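# Finish rolling the towel into one straight, even roll

## Task

Complete the towel roll so it forms a single straight roll of even thickness; a strip about one gripper-width wide may remain lying flat on the table in front of the roll. The roll must hold its shape with no help from the robot, so it does not count if a gripper is still holding it together. At the end, open both grippers and pull the arms away from the towel.

## Robot and tools

ROBOT. Two 6-joint arms, left_arm and right_arm, each with a parallel two-finger gripper. Base positions in the scene frame: left_arm at (-0.035, +0.294, 0) m, quat_wxyz (+0.999, 0, 0, -0.050); right_arm at (-0.041, -0.325, 0) m, quat_wxyz (+0.996, 0, 0, +0.086).

FRAME. All reported hand positions share one scene frame. Its origin sits on the table surface midway between the arms, +x points away from the bases over the table, +z is up, and left_arm is on the +y side. The arm names do not refer to left or right in any camera picture. Printed hand positions may be slightly wrong, worse when an arm is stretched far out.

JOINT ORDER. In every row and every per-joint list, each arm's six joints come in this order: shoulder (joint2), elbow (joint3), wrist roll (joint6), wrist pitch (joint4), waist (joint1), wrist yaw (joint5). Stated ranges in rad: shoulder 0.000 to 3.142, elbow 0.000 to 3.019, wrist roll -2.094 to 2.094, wrist pitch -1.693 to 1.571, waist -2.880 to 2.880, wrist yaw -1.571 to 1.571. True ends may differ by up to 0.019 rad.

ROW FORMAT. A row is one flat list of 14 numbers, each in [-1, 1], always covering both arms: left_arm's six joint numbers then its opening, then right_arm's six joint numbers then its opening. Joint numbers are scaled offsets, not angles: 1.0 equals 1.32 rad (shoulder), 1.276 (elbow), 2.022 (wrist roll), 1.83 (wrist pitch), 1.264 (waist), 1.686 (wrist yaw). The opening is absolute, not an offset: +1 fully open, -1 shut.

execute_actions(actions). actions is a list of up to 15 actions; each action is a list of up to 15 rows, each row applied for one 1/30 s step. If an action has fewer than 15 rows its final row repeats until 15 steps pass. Joint offsets in every row of an action are measured from where the joints were when that action began, not added row upon row. For a call's first action that reference is the most recent reported state. If any action would push a joint more than 0.019 rad beyond its stated end, that action is rejected for both arms; if the first action fails this or anything is malformed, the whole call does nothing. An empty list just returns the current state and images.

move(target, speed, blocking). target is one 14-number row as above; its joint offsets are counted from the Joint positions in the latest result that listed them. Opening values are applied immediately. All joints travel together so they finish at the same moment, which makes the hand trace a curve. speed (rad/s, 0.01 to 2, default 0.5) caps the joint with the longest travel; paths take 0.5 to 10 s and are cut off at 10 s. Moves do not avoid obstacles or the other arm. blocking=false returns after 0.5 s while motion continues; until you see the move finish, use wait or stop before sending rows or new moves. The extra move: line reports the outcome (done, off_target, moving, held, fault), limits=held or limits=none, and the joint furthest from target per arm. Faster contact hits harder; aiming further beyond a contact presses harder.

wait(seconds): 0 to 10, holds the last command; returns early if a running move ends. stop(): brakes a running move (needs some travel; fingers continue). zoom_image(camera, region): region [x0, y0, x1, y1] in pixels, at most 504 by 504; cameras cam_high, cam_low, cam_roll_left, cam_roll_right (504x504), cam_left_wrist, cam_right_wrist (616x616). read_manual(section) only returns licence text. finished_scene(scene) ends the current scene by number and reports success; it is final.

RESULTS. The state line gives each gripper's end_effector_position (m, the point between the pads about 1 cm behind the tips) and end_effector_quat_wxyz. Fingers extend along the gripper's +z and close along its y. Joint positions and Joint velocities list the six joints (rad, rad/s) then the pad gap (m; 0.094 is fully open). grip_measured is the opening on the command scale. Joint targets shows what the joints are currently being driven toward. Step readings list joint angles at some steps; HELD marks an arm whose row was held back. Other lines: joint sent to its limit, joint command not followed (a clearance check altered targets), FAULT, MOTOR HOT, and joint torques (offset and noisy).

MOTION LIMITS. Per step, each joint target stays within a lead of its measured angle: waist 0.264, shoulder 0.32, elbow 0.276, wrist pitch 0.33, wrist yaw 0.186, wrist roll 0.522 rad; large offsets therefore need several actions. If targets would move a hand over 70 mm from its measured spot, they are shrunk. Unfinished motion may not complete on its own; command the remainder. Sending zeros can let an arm sag; re-aim at the desired angles and increase the aim if a joint stays short. The simulation keeps running while you compose a reply, holding the last command.

GRIPPING. Command an opening below grip_measured to hold: about 0.03 below for a firm grip, less for a light one. Readings may be off by about 1 mm. Pad force tops out near 50 to 62 N; very thin material is gripped more weakly.

AVOID. Collisions or hard pressing between the arms, slamming into the table or towel, dropping or losing the towel, and heavy pushes. Holding loads heats motors: MOTOR HOT warns at 85 °C and at 100 °C the arm loses power and falls. Before finishing, make sure the roll stays put on its own, open both grippers and lift the arms clear.

Each tool is called after "Emit:" by a JSON object that holds its "op" and its "data".

## Session

Emit:
{"op": "execute_actions", "data": {"actions": []}}

Scene clock: 0.00 s.
left_arm: end_effector_position=(+0.4751, +0.2394, +0.4945) grip_measured=+1.000 end_effector_quat_wxyz=(+0.711, +0.044, +0.701, -0.036) | right_arm: end_effector_position=(+0.4663, -0.2449, +0.4959) grip_measured=+1.000 end_effector_quat_wxyz=(+0.707, -0.051, +0.703, +0.058)
Joint names: [shoulder, elbow, wrist roll, wrist pitch, waist, wrist yaw]
Joint positions: left_arm=[ 1.03   1.033  0.013  0.012 -0.003  0.011  0.094] | right_arm=[ 1.032  1.042  0.009 -0.003 -0.015  0.004  0.094]
Joint velocities: left_arm=[-0.015 -0.012  0.007  0.012  0.005 -0.007  0.   ] | right_arm=[-0.005 -0.007 -0.037 -0.007  0.005 -0.007  0.   ]
Joint torques (N m, as the arm reports them, + toward a larger angle): no reading
Joint targets: left_arm=[1.031 1.063 0.013 0.017 -0.003 0.011] | right_arm=[1.029 1.075 0.009 0.004 -0.015 0.004]

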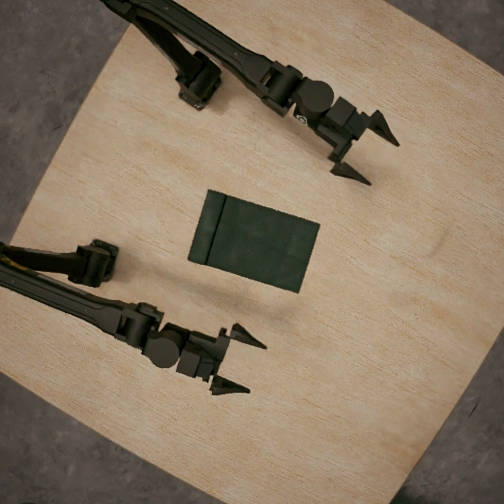

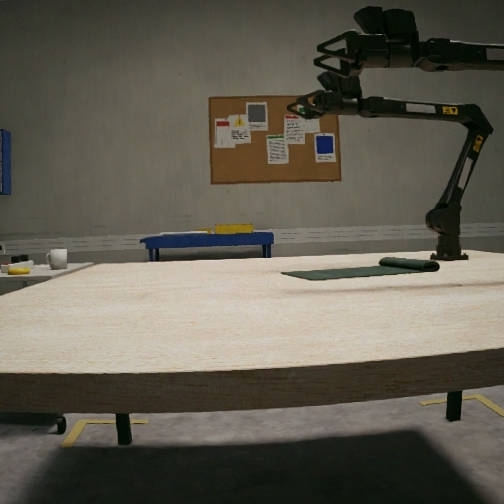

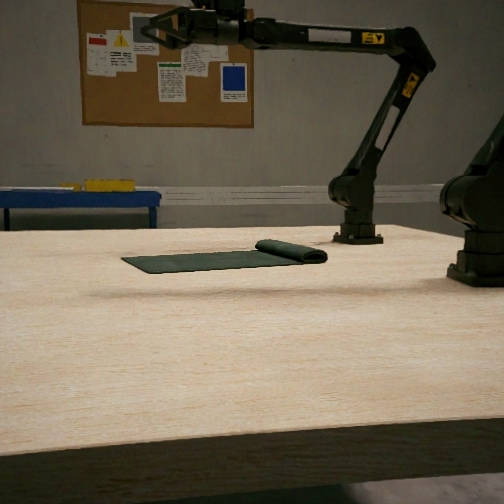

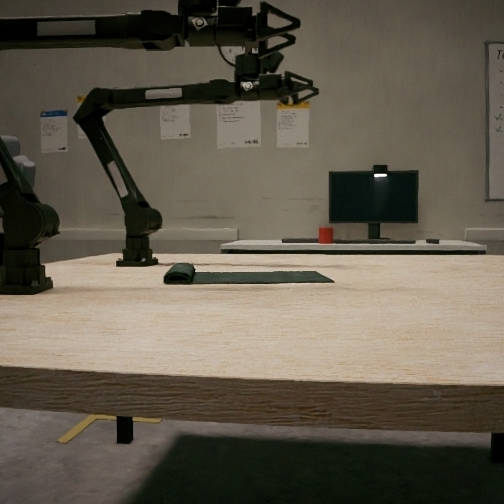

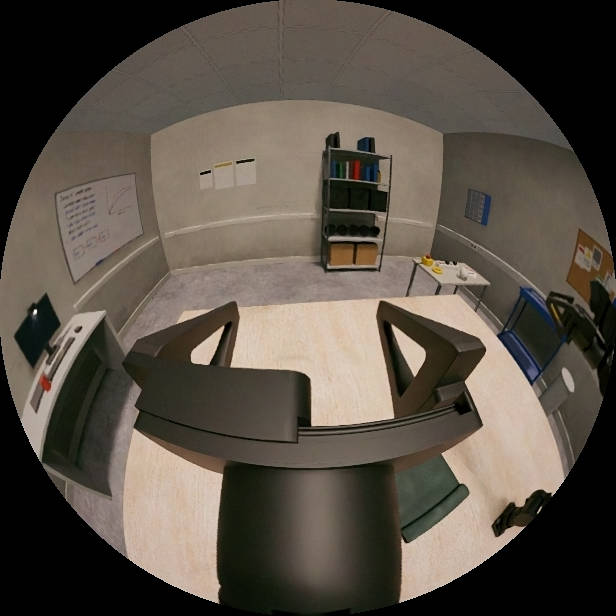

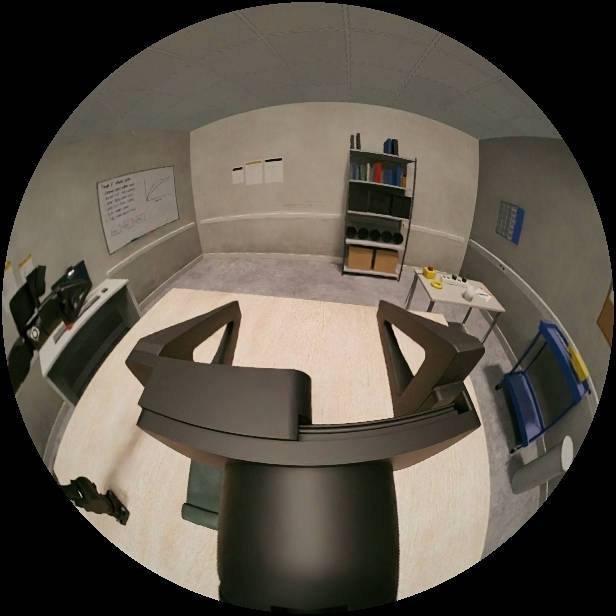

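Emit:
{"op": "zoom_image", "data": {"camera": "cam_roll_right", "region": [140, 240, 350, 310]}}

Emit:
{"op": "zoom_image", "data": {"camera": "cam_roll_left", "region": [110, 220, 350, 300]}}

Emit:
{"op": "zoom_image", "data": {"camera": "cam_high", "region": [60, 60, 340, 320]}}

Region (140, 240, 350, 310) of cam_roll_right's 504x504 image, scaled by 2.400, with more detail than that image has.

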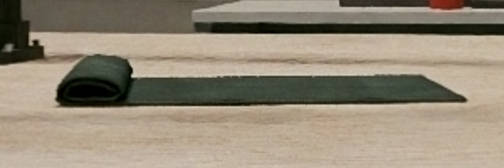

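Region (110, 220, 350, 300) of cam_roll_left's 504x504 image, scaled by 2.100, with more detail than that image has.

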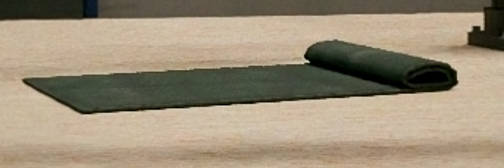

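Region (60, 60, 340, 320) of cam_high's 504x504 image, scaled by 1.800, with more detail than that image has; it fills the top 468 rows of this view, and the rest is white.

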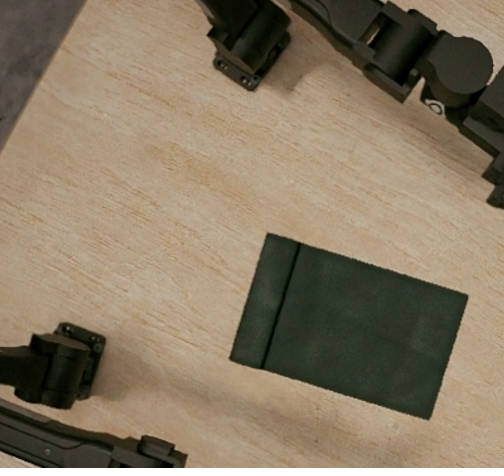

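Emit:
{"op": "move", "data": {"target": [0,0,0,0,0.3,0,1,0.191,-0.23,0.332,-0.564,0.587,0,1], "speed": 0.8}}

Scene clock: 45.50 s.
left_arm: end_effector_position=(+0.4595, +0.4311, +0.4945) grip_measured=+1.000 end_effector_quat_wxyz=(+0.705, -0.088, +0.697, +0.098) | right_arm: end_effector_position=(+0.1497, -0.0853, +0.0692) grip_measured=+1.000 end_effector_quat_wxyz=(+0.003, -0.119, +0.993, -0.000)
Joint names: [shoulder, elbow, wrist roll, wrist pitch, waist, wrist yaw]
Joint positions: left_arm=[1.03  1.033 0.013 0.012 0.374 0.011 0.094] | right_arm=[ 1.281  0.737  0.663 -1.023  0.728  0.004  0.094]
Joint velocities: left_arm=[-0.005  0.012 -0.007  0.002 -0.005 -0.007  0.   ] | right_arm=[ 0.005 -0.012 -0.022 -0.017  0.005 -0.022  0.   ]
Joint torques (N m, as the arm reports them, + toward a larger angle): left_arm=[-6.69 11.89  0.11  2.06 -1.39 -0.07] | right_arm=[-7.19  9.43  0.23 -0.7   0.22  0.12]
Joint targets: left_arm=[1.030 1.033 0.013 0.012 0.377 0.011] | right_arm=[1.284 0.748 0.681 -1.035 0.727 0.004]
move: done; limits=none; left_arm: farthest joint: the waist, 0.002 radians from its target (0.379 radians at the start); right_arm: farthest joint: the wrist roll, 0.017 radians from its target (0.671 radians at the start)

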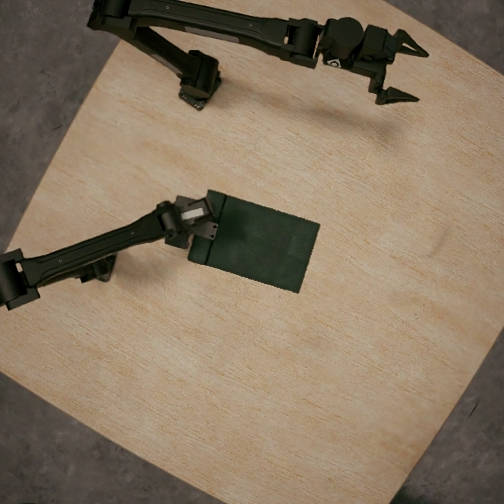

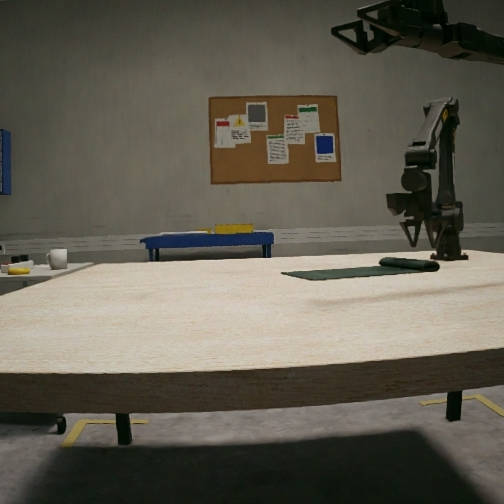

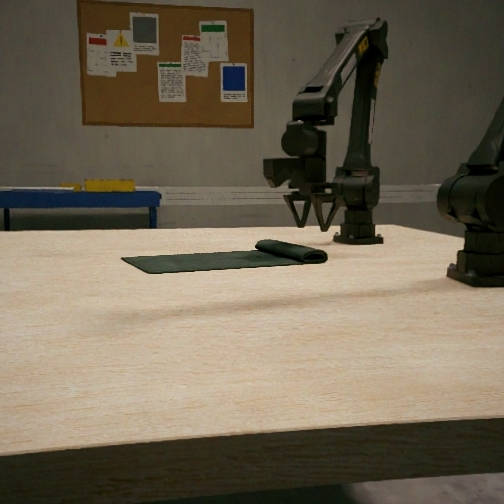

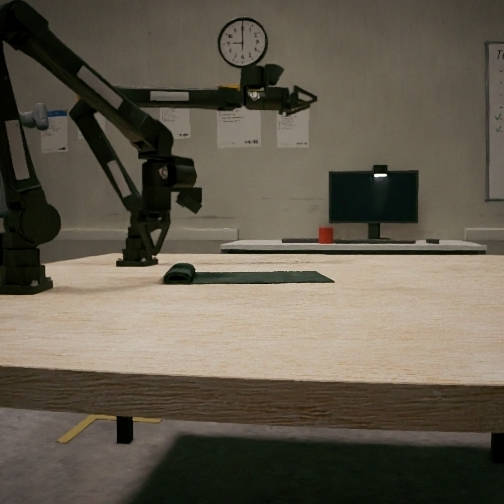

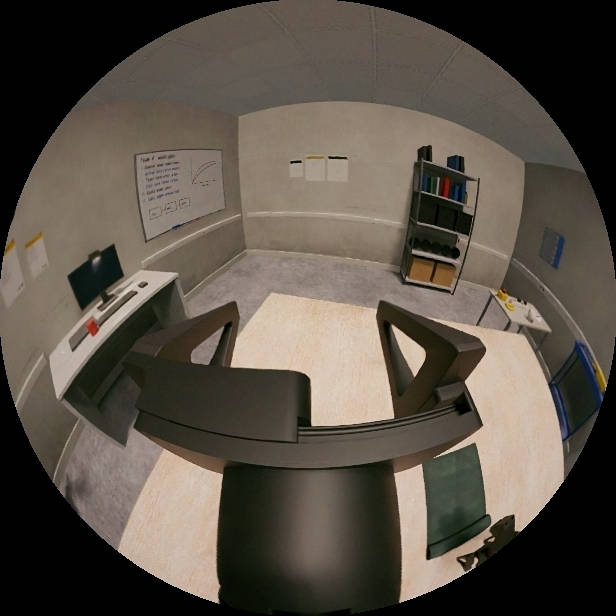

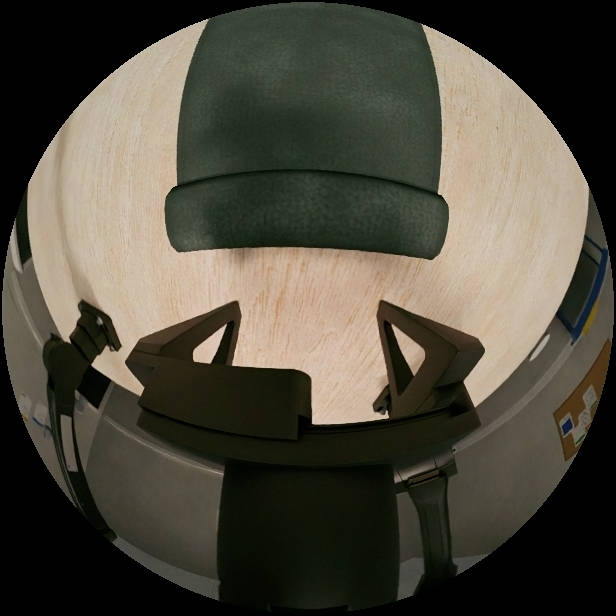

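Emit:
{"op": "move", "data": {"target": [0,0,0,0,0,0,1,0.087,-0.032,0.01,0.088,-0.009,0,1], "speed": 0.2}}

Emit:
{"op": "zoom_image", "data": {"camera": "cam_roll_right", "region": [110, 210, 350, 310]}}

Scene clock: 53.37 s.
left_arm: end_effector_position=(+0.4595, +0.4311, +0.4945) grip_measured=+1.000 end_effector_quat_wxyz=(+0.705, -0.088, +0.697, +0.098) | right_arm: end_effector_position=(+0.1542, -0.0810, +0.0240) grip_measured=+1.000 end_effector_quat_wxyz=(+0.000, -0.116, +0.993, -0.002)
Joint names: [shoulder, elbow, wrist roll, wrist pitch, waist, wrist yaw]
Joint positions: left_arm=[1.03  1.033 0.013 0.012 0.374 0.011 0.094] | right_arm=[ 1.39   0.692  0.666 -0.876  0.725  0.004  0.094]
Joint velocities: left_arm=[-0.024  0.007  0.022 -0.027  0.015 -0.066  0.   ] | right_arm=[-0.015  0.007  0.022  0.002 -0.005  0.022  0.   ]
Joint torques (N m, as the arm reports them, + toward a larger angle): left_arm=[-6.71 11.79  0.12  2.21 -1.69 -0.01] | right_arm=[-8.03  7.93  0.25  0.48  0.13  0.12]
Joint targets: left_arm=[1.030 1.033 0.013 0.012 0.374 0.011] | right_arm=[1.396 0.696 0.683 -0.861 0.717 0.004]
move: done; limits=none; left_arm: farthest joint: the waist, 0.000 radians from its target (0.000 radians at the start); right_arm: farthest joint: the wrist roll, 0.017 radians from its target (0.020 radians at the start)

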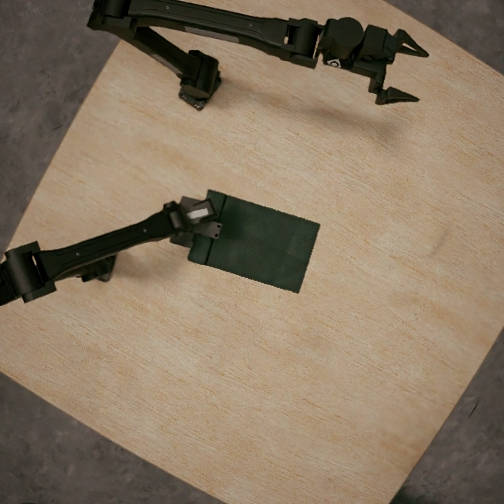

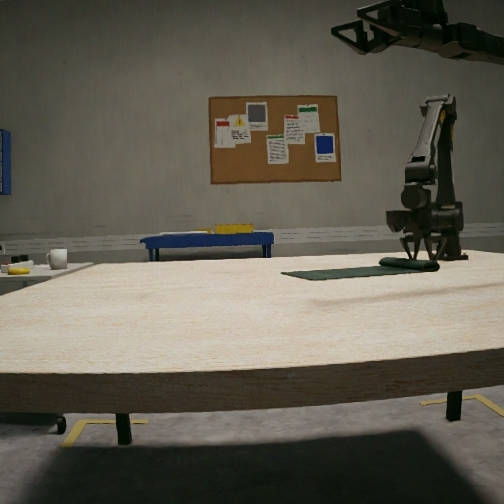

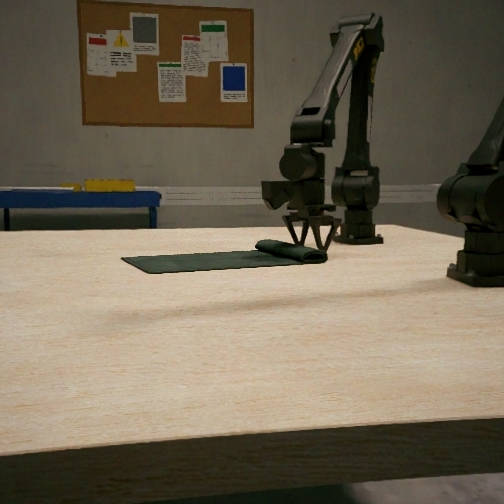

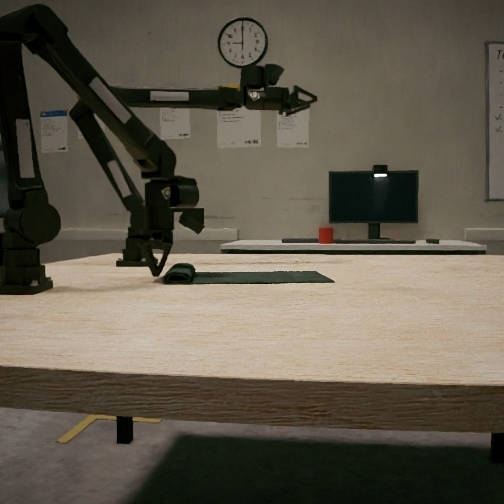

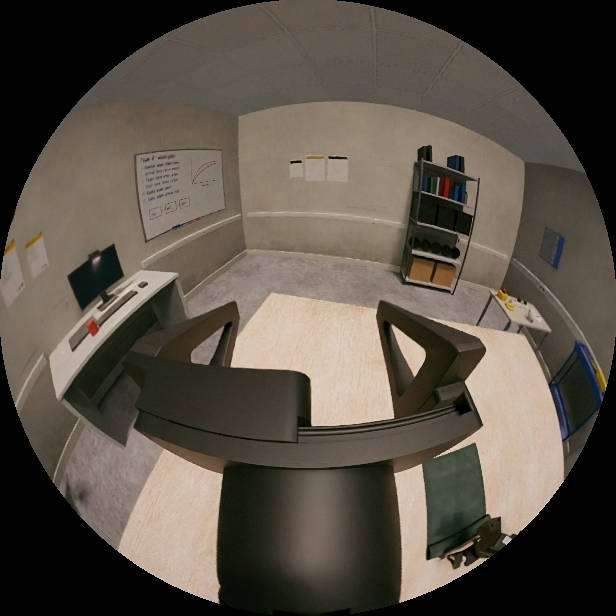

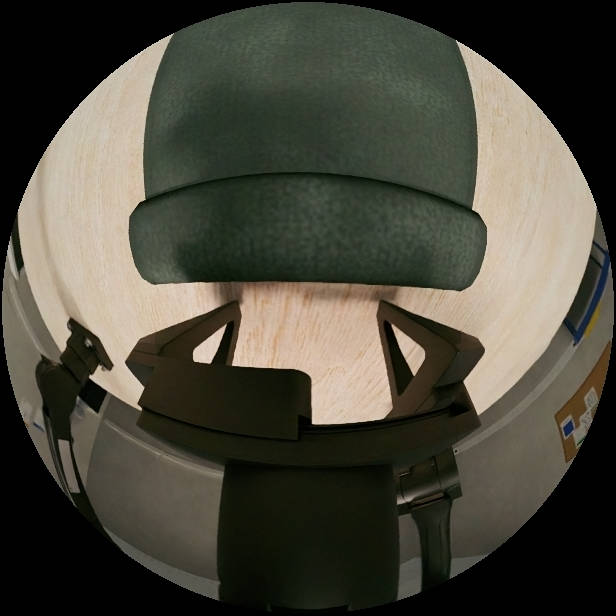

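Region (110, 210, 350, 310) of cam_roll_right's 504x504 image, scaled by 2.100, with more detail than that image has; it fills the top 210 rows of this view, and the rest is white.

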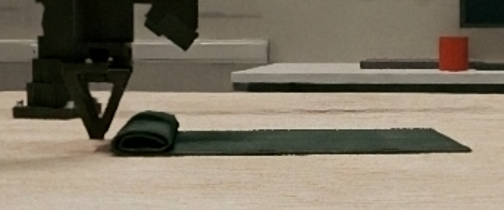

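Emit:
{"op": "move", "data": {"target": [0,0,0,0,0,0,1,0.053,0.066,-0.038,0,-0.062,0,1], "speed": 0.1}}

Emit:
{"op": "zoom_image", "data": {"camera": "cam_roll_right", "region": [110, 210, 350, 310]}}

Scene clock: 60.60 s.
left_arm: end_effector_position=(+0.4595, +0.4311, +0.4945) grip_measured=+1.000 end_effector_quat_wxyz=(+0.705, -0.088, +0.697, +0.098) | right_arm: end_effector_position=(+0.1816, -0.0840, +0.0191) grip_measured=+1.000 end_effector_quat_wxyz=(-0.005, -0.110, +0.994, -0.007)
Joint names: [shoulder, elbow, wrist roll, wrist pitch, waist, wrist yaw]
Joint positions: left_arm=[1.03  1.033 0.013 0.012 0.374 0.011 0.094] | right_arm=[ 1.45   0.737  0.608 -0.876  0.654  0.004  0.094]
Joint velocities: left_arm=[-0.024 -0.012 -0.007 -0.007 -0.015  0.007  0.   ] | right_arm=[-0.015 -0.012 -0.081 -0.002 -0.005 -0.007  0.   ]
Joint torques (N m, as the arm reports them, + toward a larger angle): left_arm=[-6.78 11.87  0.09  2.32 -1.24 -0.05] | right_arm=[-8.26 10.67 -0.13 -0.2  -0.28  0.11]
Joint targets: left_arm=[1.030 1.033 0.013 0.012 0.374 0.011] | right_arm=[1.459 0.776 0.589 -0.876 0.647 0.004]
move: off_target (right_arm); limits=none; left_arm: farthest joint: the waist, 0.000 radians from its target (0.000 radians at the start); right_arm: farthest joint: the elbow, 0.039 radians from its target (0.084 radians at the start)

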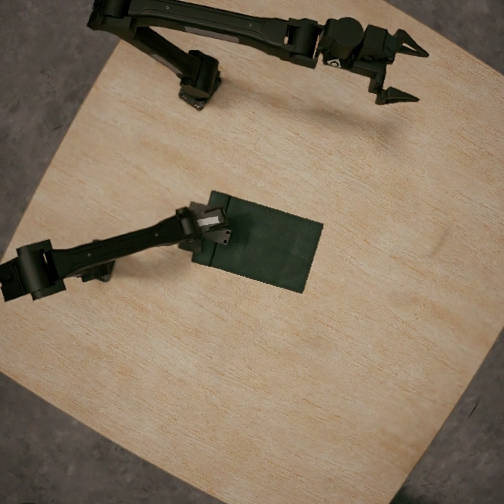

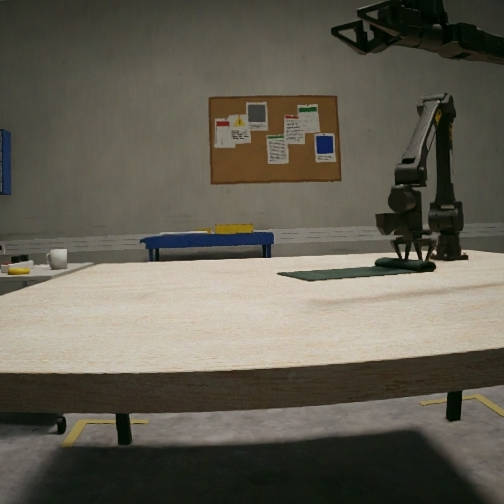

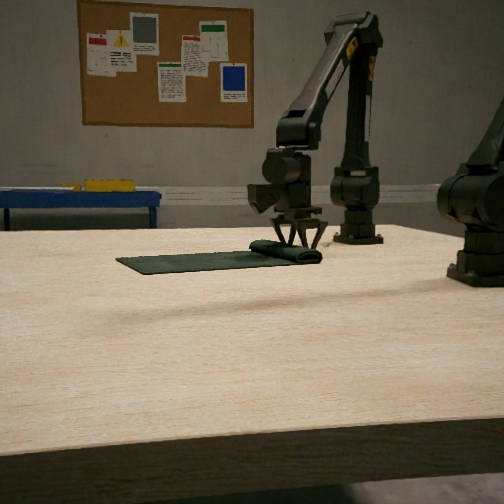

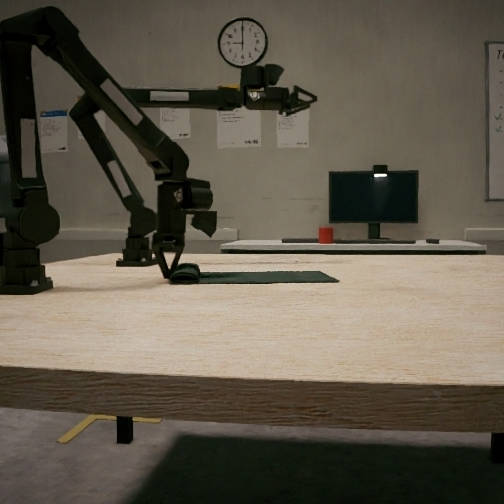

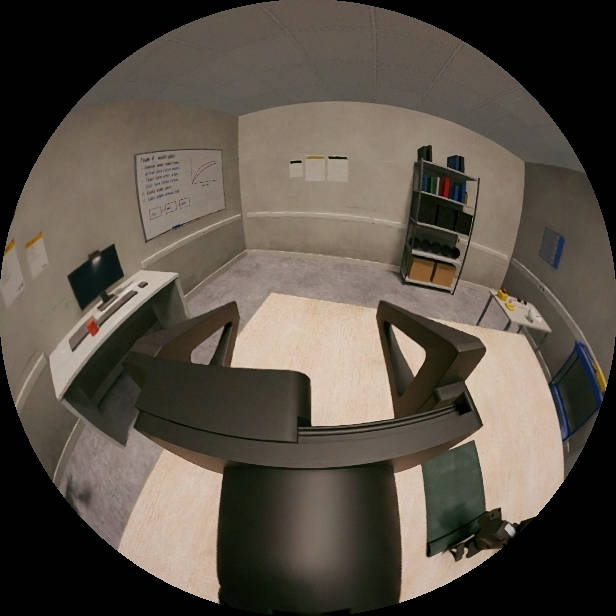

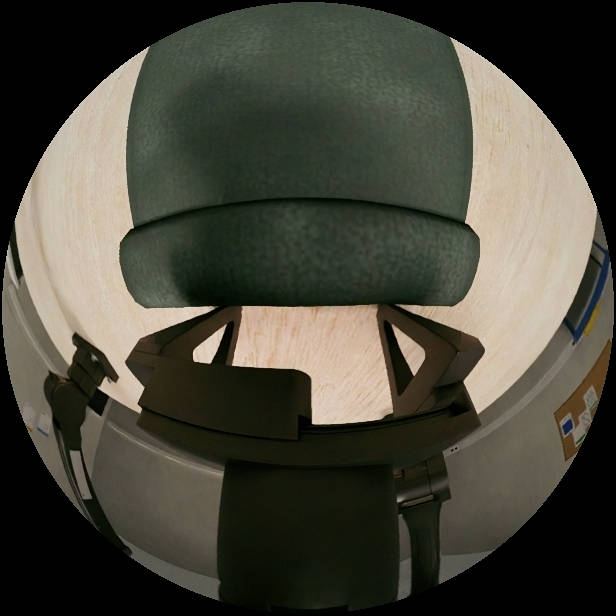

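Region (110, 210, 350, 310) of cam_roll_right's 504x504 image, scaled by 2.100, with more detail than that image has; it fills the top 210 rows of this view, and the rest is white.

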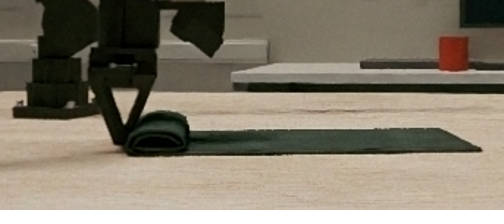

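Emit:
{"op": "move", "data": {"target": [0.812,0.565,-0.356,-0.659,-0.602,0,1,-0.026,0.068,0,-0.04,0,0,1], "speed": 0.6}}

Emit:
{"op": "zoom_image", "data": {"camera": "cam_roll_right", "region": [110, 210, 350, 310]}}

Scene clock: 74.03 s.
left_arm: end_effector_position=(+0.5109, -0.0018, +0.0291) grip_measured=+1.000 end_effector_quat_wxyz=(-0.007, -0.102, +0.995, -0.001) | right_arm: end_effector_position=(+0.1876, -0.0774, +0.0377) grip_measured=+1.000 end_effector_quat_wxyz=(-0.005, -0.110, +0.994, -0.007)
Joint names: [shoulder, elbow, wrist roll, wrist pitch, waist, wrist yaw]
Joint positions: left_arm=[ 2.1    1.702 -0.698 -1.183 -0.393  0.01   0.094] | right_arm=[ 1.434  0.783  0.608 -0.937  0.654  0.004  0.094]
Joint velocities: left_arm=[-0.015 -0.017 -0.022 -0.002 -0.015 -0.037  0.   ] | right_arm=[ 0.005  0.007  0.022  0.012 -0.005 -0.007  0.   ]
Joint torques (N m, as the arm reports them, + toward a larger angle): left_arm=[-18.28  13.73   0.04   0.33  -1.49  -0.13] | right_arm=[-10.55  11.29   0.09  -0.72   0.88   0.11]
Joint targets: left_arm=[2.102 1.754 -0.707 -1.194 -0.387 0.010] | right_arm=[1.415 0.824 0.608 -0.949 0.654 0.004]
move: off_target (left_arm, right_arm); limits=none; left_arm: farthest joint: the elbow, 0.052 radians from its target (0.721 radians at the start); right_arm: farthest joint: the elbow, 0.041 radians from its target (0.087 radians at the start)

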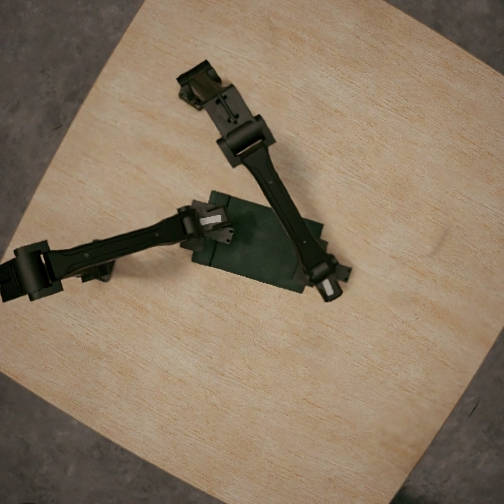

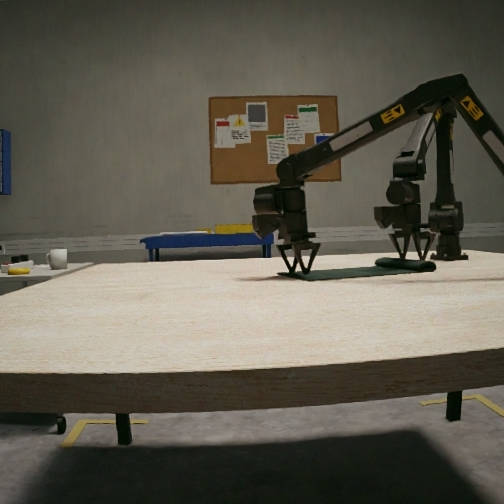

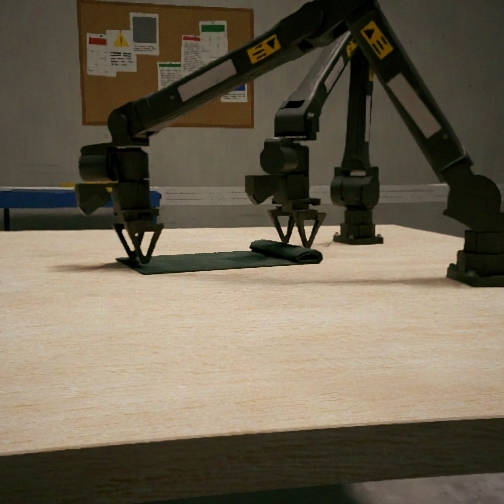

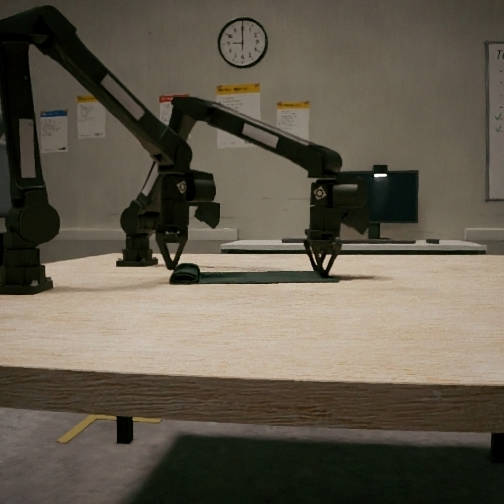

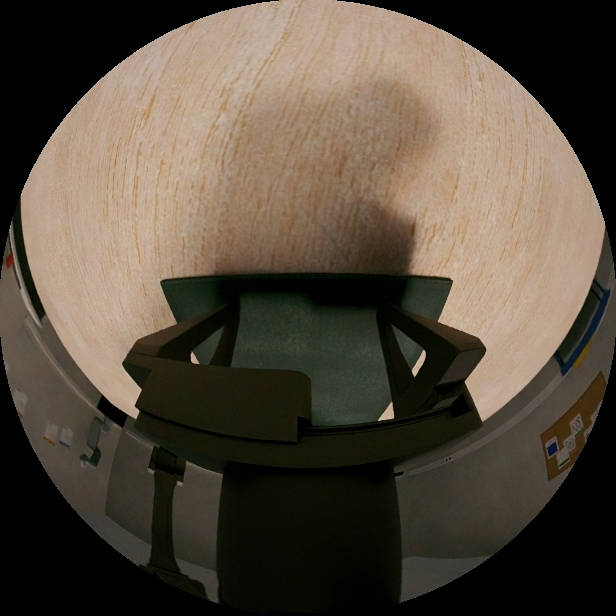

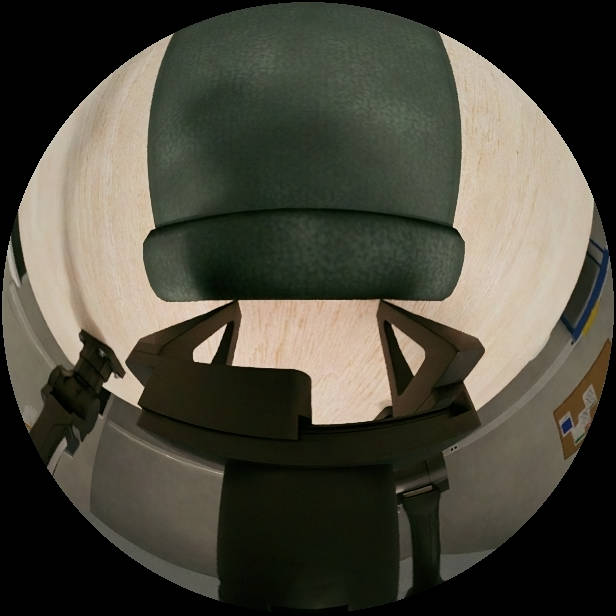

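Region (110, 210, 350, 310) of cam_roll_right's 504x504 image, scaled by 2.100, with more detail than that image has; it fills the top 210 rows of this view, and the rest is white.

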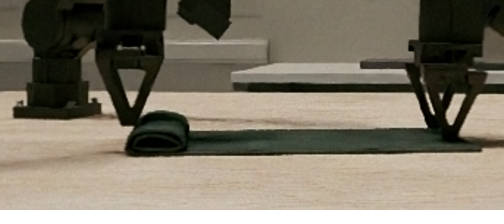

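Emit:
{"op": "move", "data": {"target": [0.025,0.035,0,0.012,0,0,1,0.064,0.1,-0.04,0.012,-0.053,0,1], "speed": 0.08}}

Emit:
{"op": "zoom_image", "data": {"camera": "cam_roll_right", "region": [110, 210, 350, 310]}}

Scene clock: 80.70 s.
left_arm: end_effector_position=(+0.5122, -0.0025, +0.0252) grip_measured=+1.000 end_effector_quat_wxyz=(-0.006, -0.102, +0.995, -0.002) | right_arm: end_effector_position=(+0.2283, -0.0659, +0.0397) grip_measured=+1.000 end_effector_quat_wxyz=(+0.003, -0.112, +0.994, -0.000)
Joint names: [shoulder, elbow, wrist roll, wrist pitch, waist, wrist yaw]
Joint positions: left_arm=[ 2.107  1.702 -0.698 -1.174 -0.393  0.01   0.094] | right_arm=[ 1.507  0.87   0.544 -0.929  0.595  0.004  0.094]
Joint velocities: left_arm=[ 0.015 -0.017 -0.022 -0.007 -0.015 -0.037  0.   ] | right_arm=[ 0.005 -0.007 -0.022 -0.002 -0.005 -0.007  0.   ]
Joint torques (N m, as the arm reports them, + toward a larger angle): left_arm=[-16.08  13.29   0.11   1.25  -1.84  -0.12] | right_arm=[-9.49 11.36 -0.11  0.47 -0.05  0.1 ]
Joint targets: left_arm=[2.133 1.747 -0.698 -1.161 -0.393 0.010] | right_arm=[1.518 0.911 0.526 -0.915 0.587 0.004]
move: off_target (left_arm, right_arm); limits=none; left_arm: farthest joint: the elbow, 0.045 radians from its target (0.045 radians at the start); right_arm: farthest joint: the elbow, 0.041 radians from its target (0.128 radians at the start)

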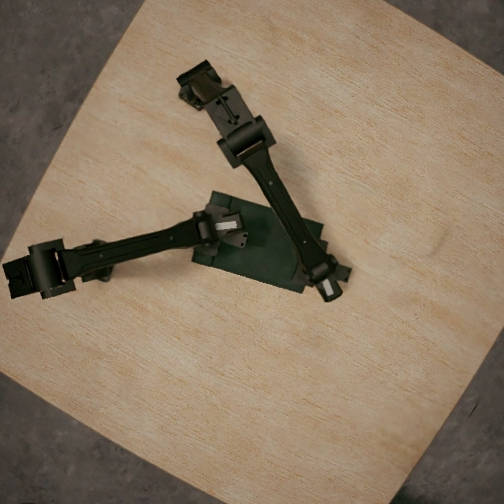

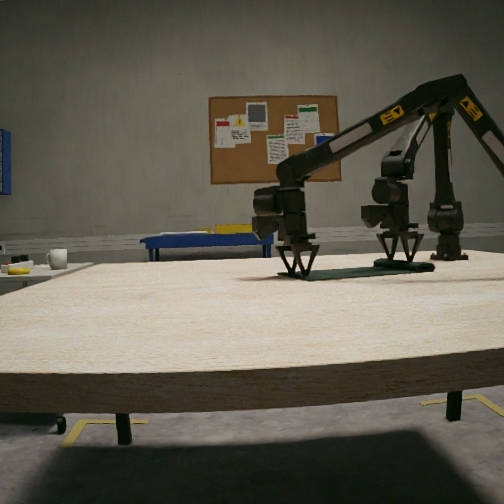

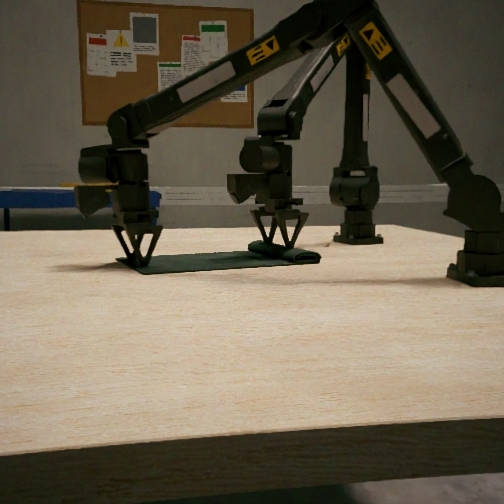

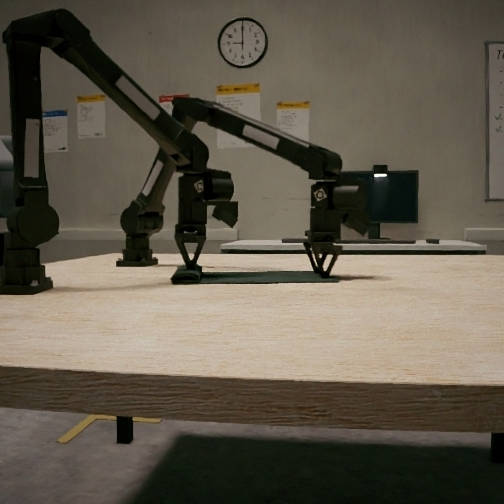

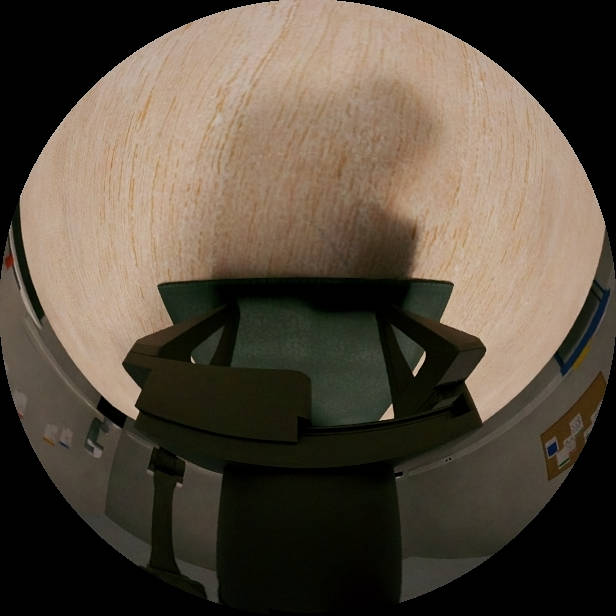

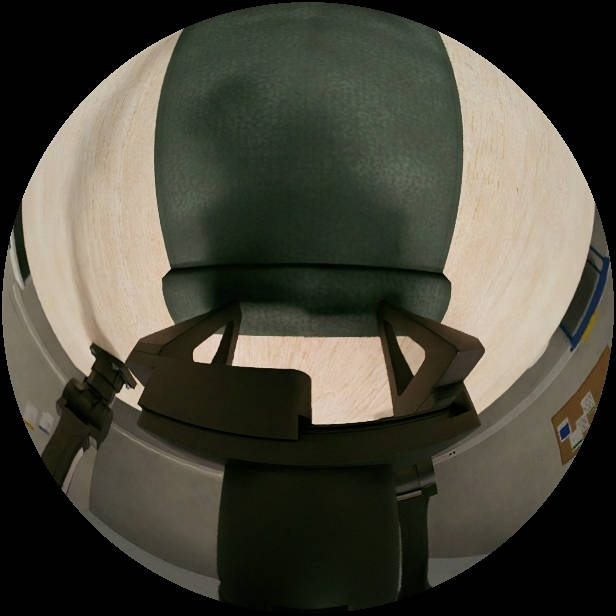

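Region (110, 210, 350, 310) of cam_roll_right's 504x504 image, scaled by 2.100, with more detail than that image has; it fills the top 210 rows of this view, and the rest is white.

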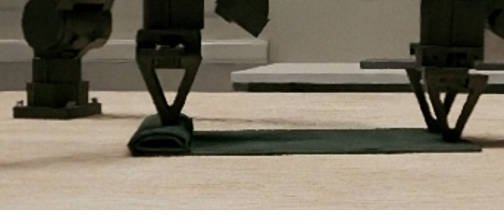

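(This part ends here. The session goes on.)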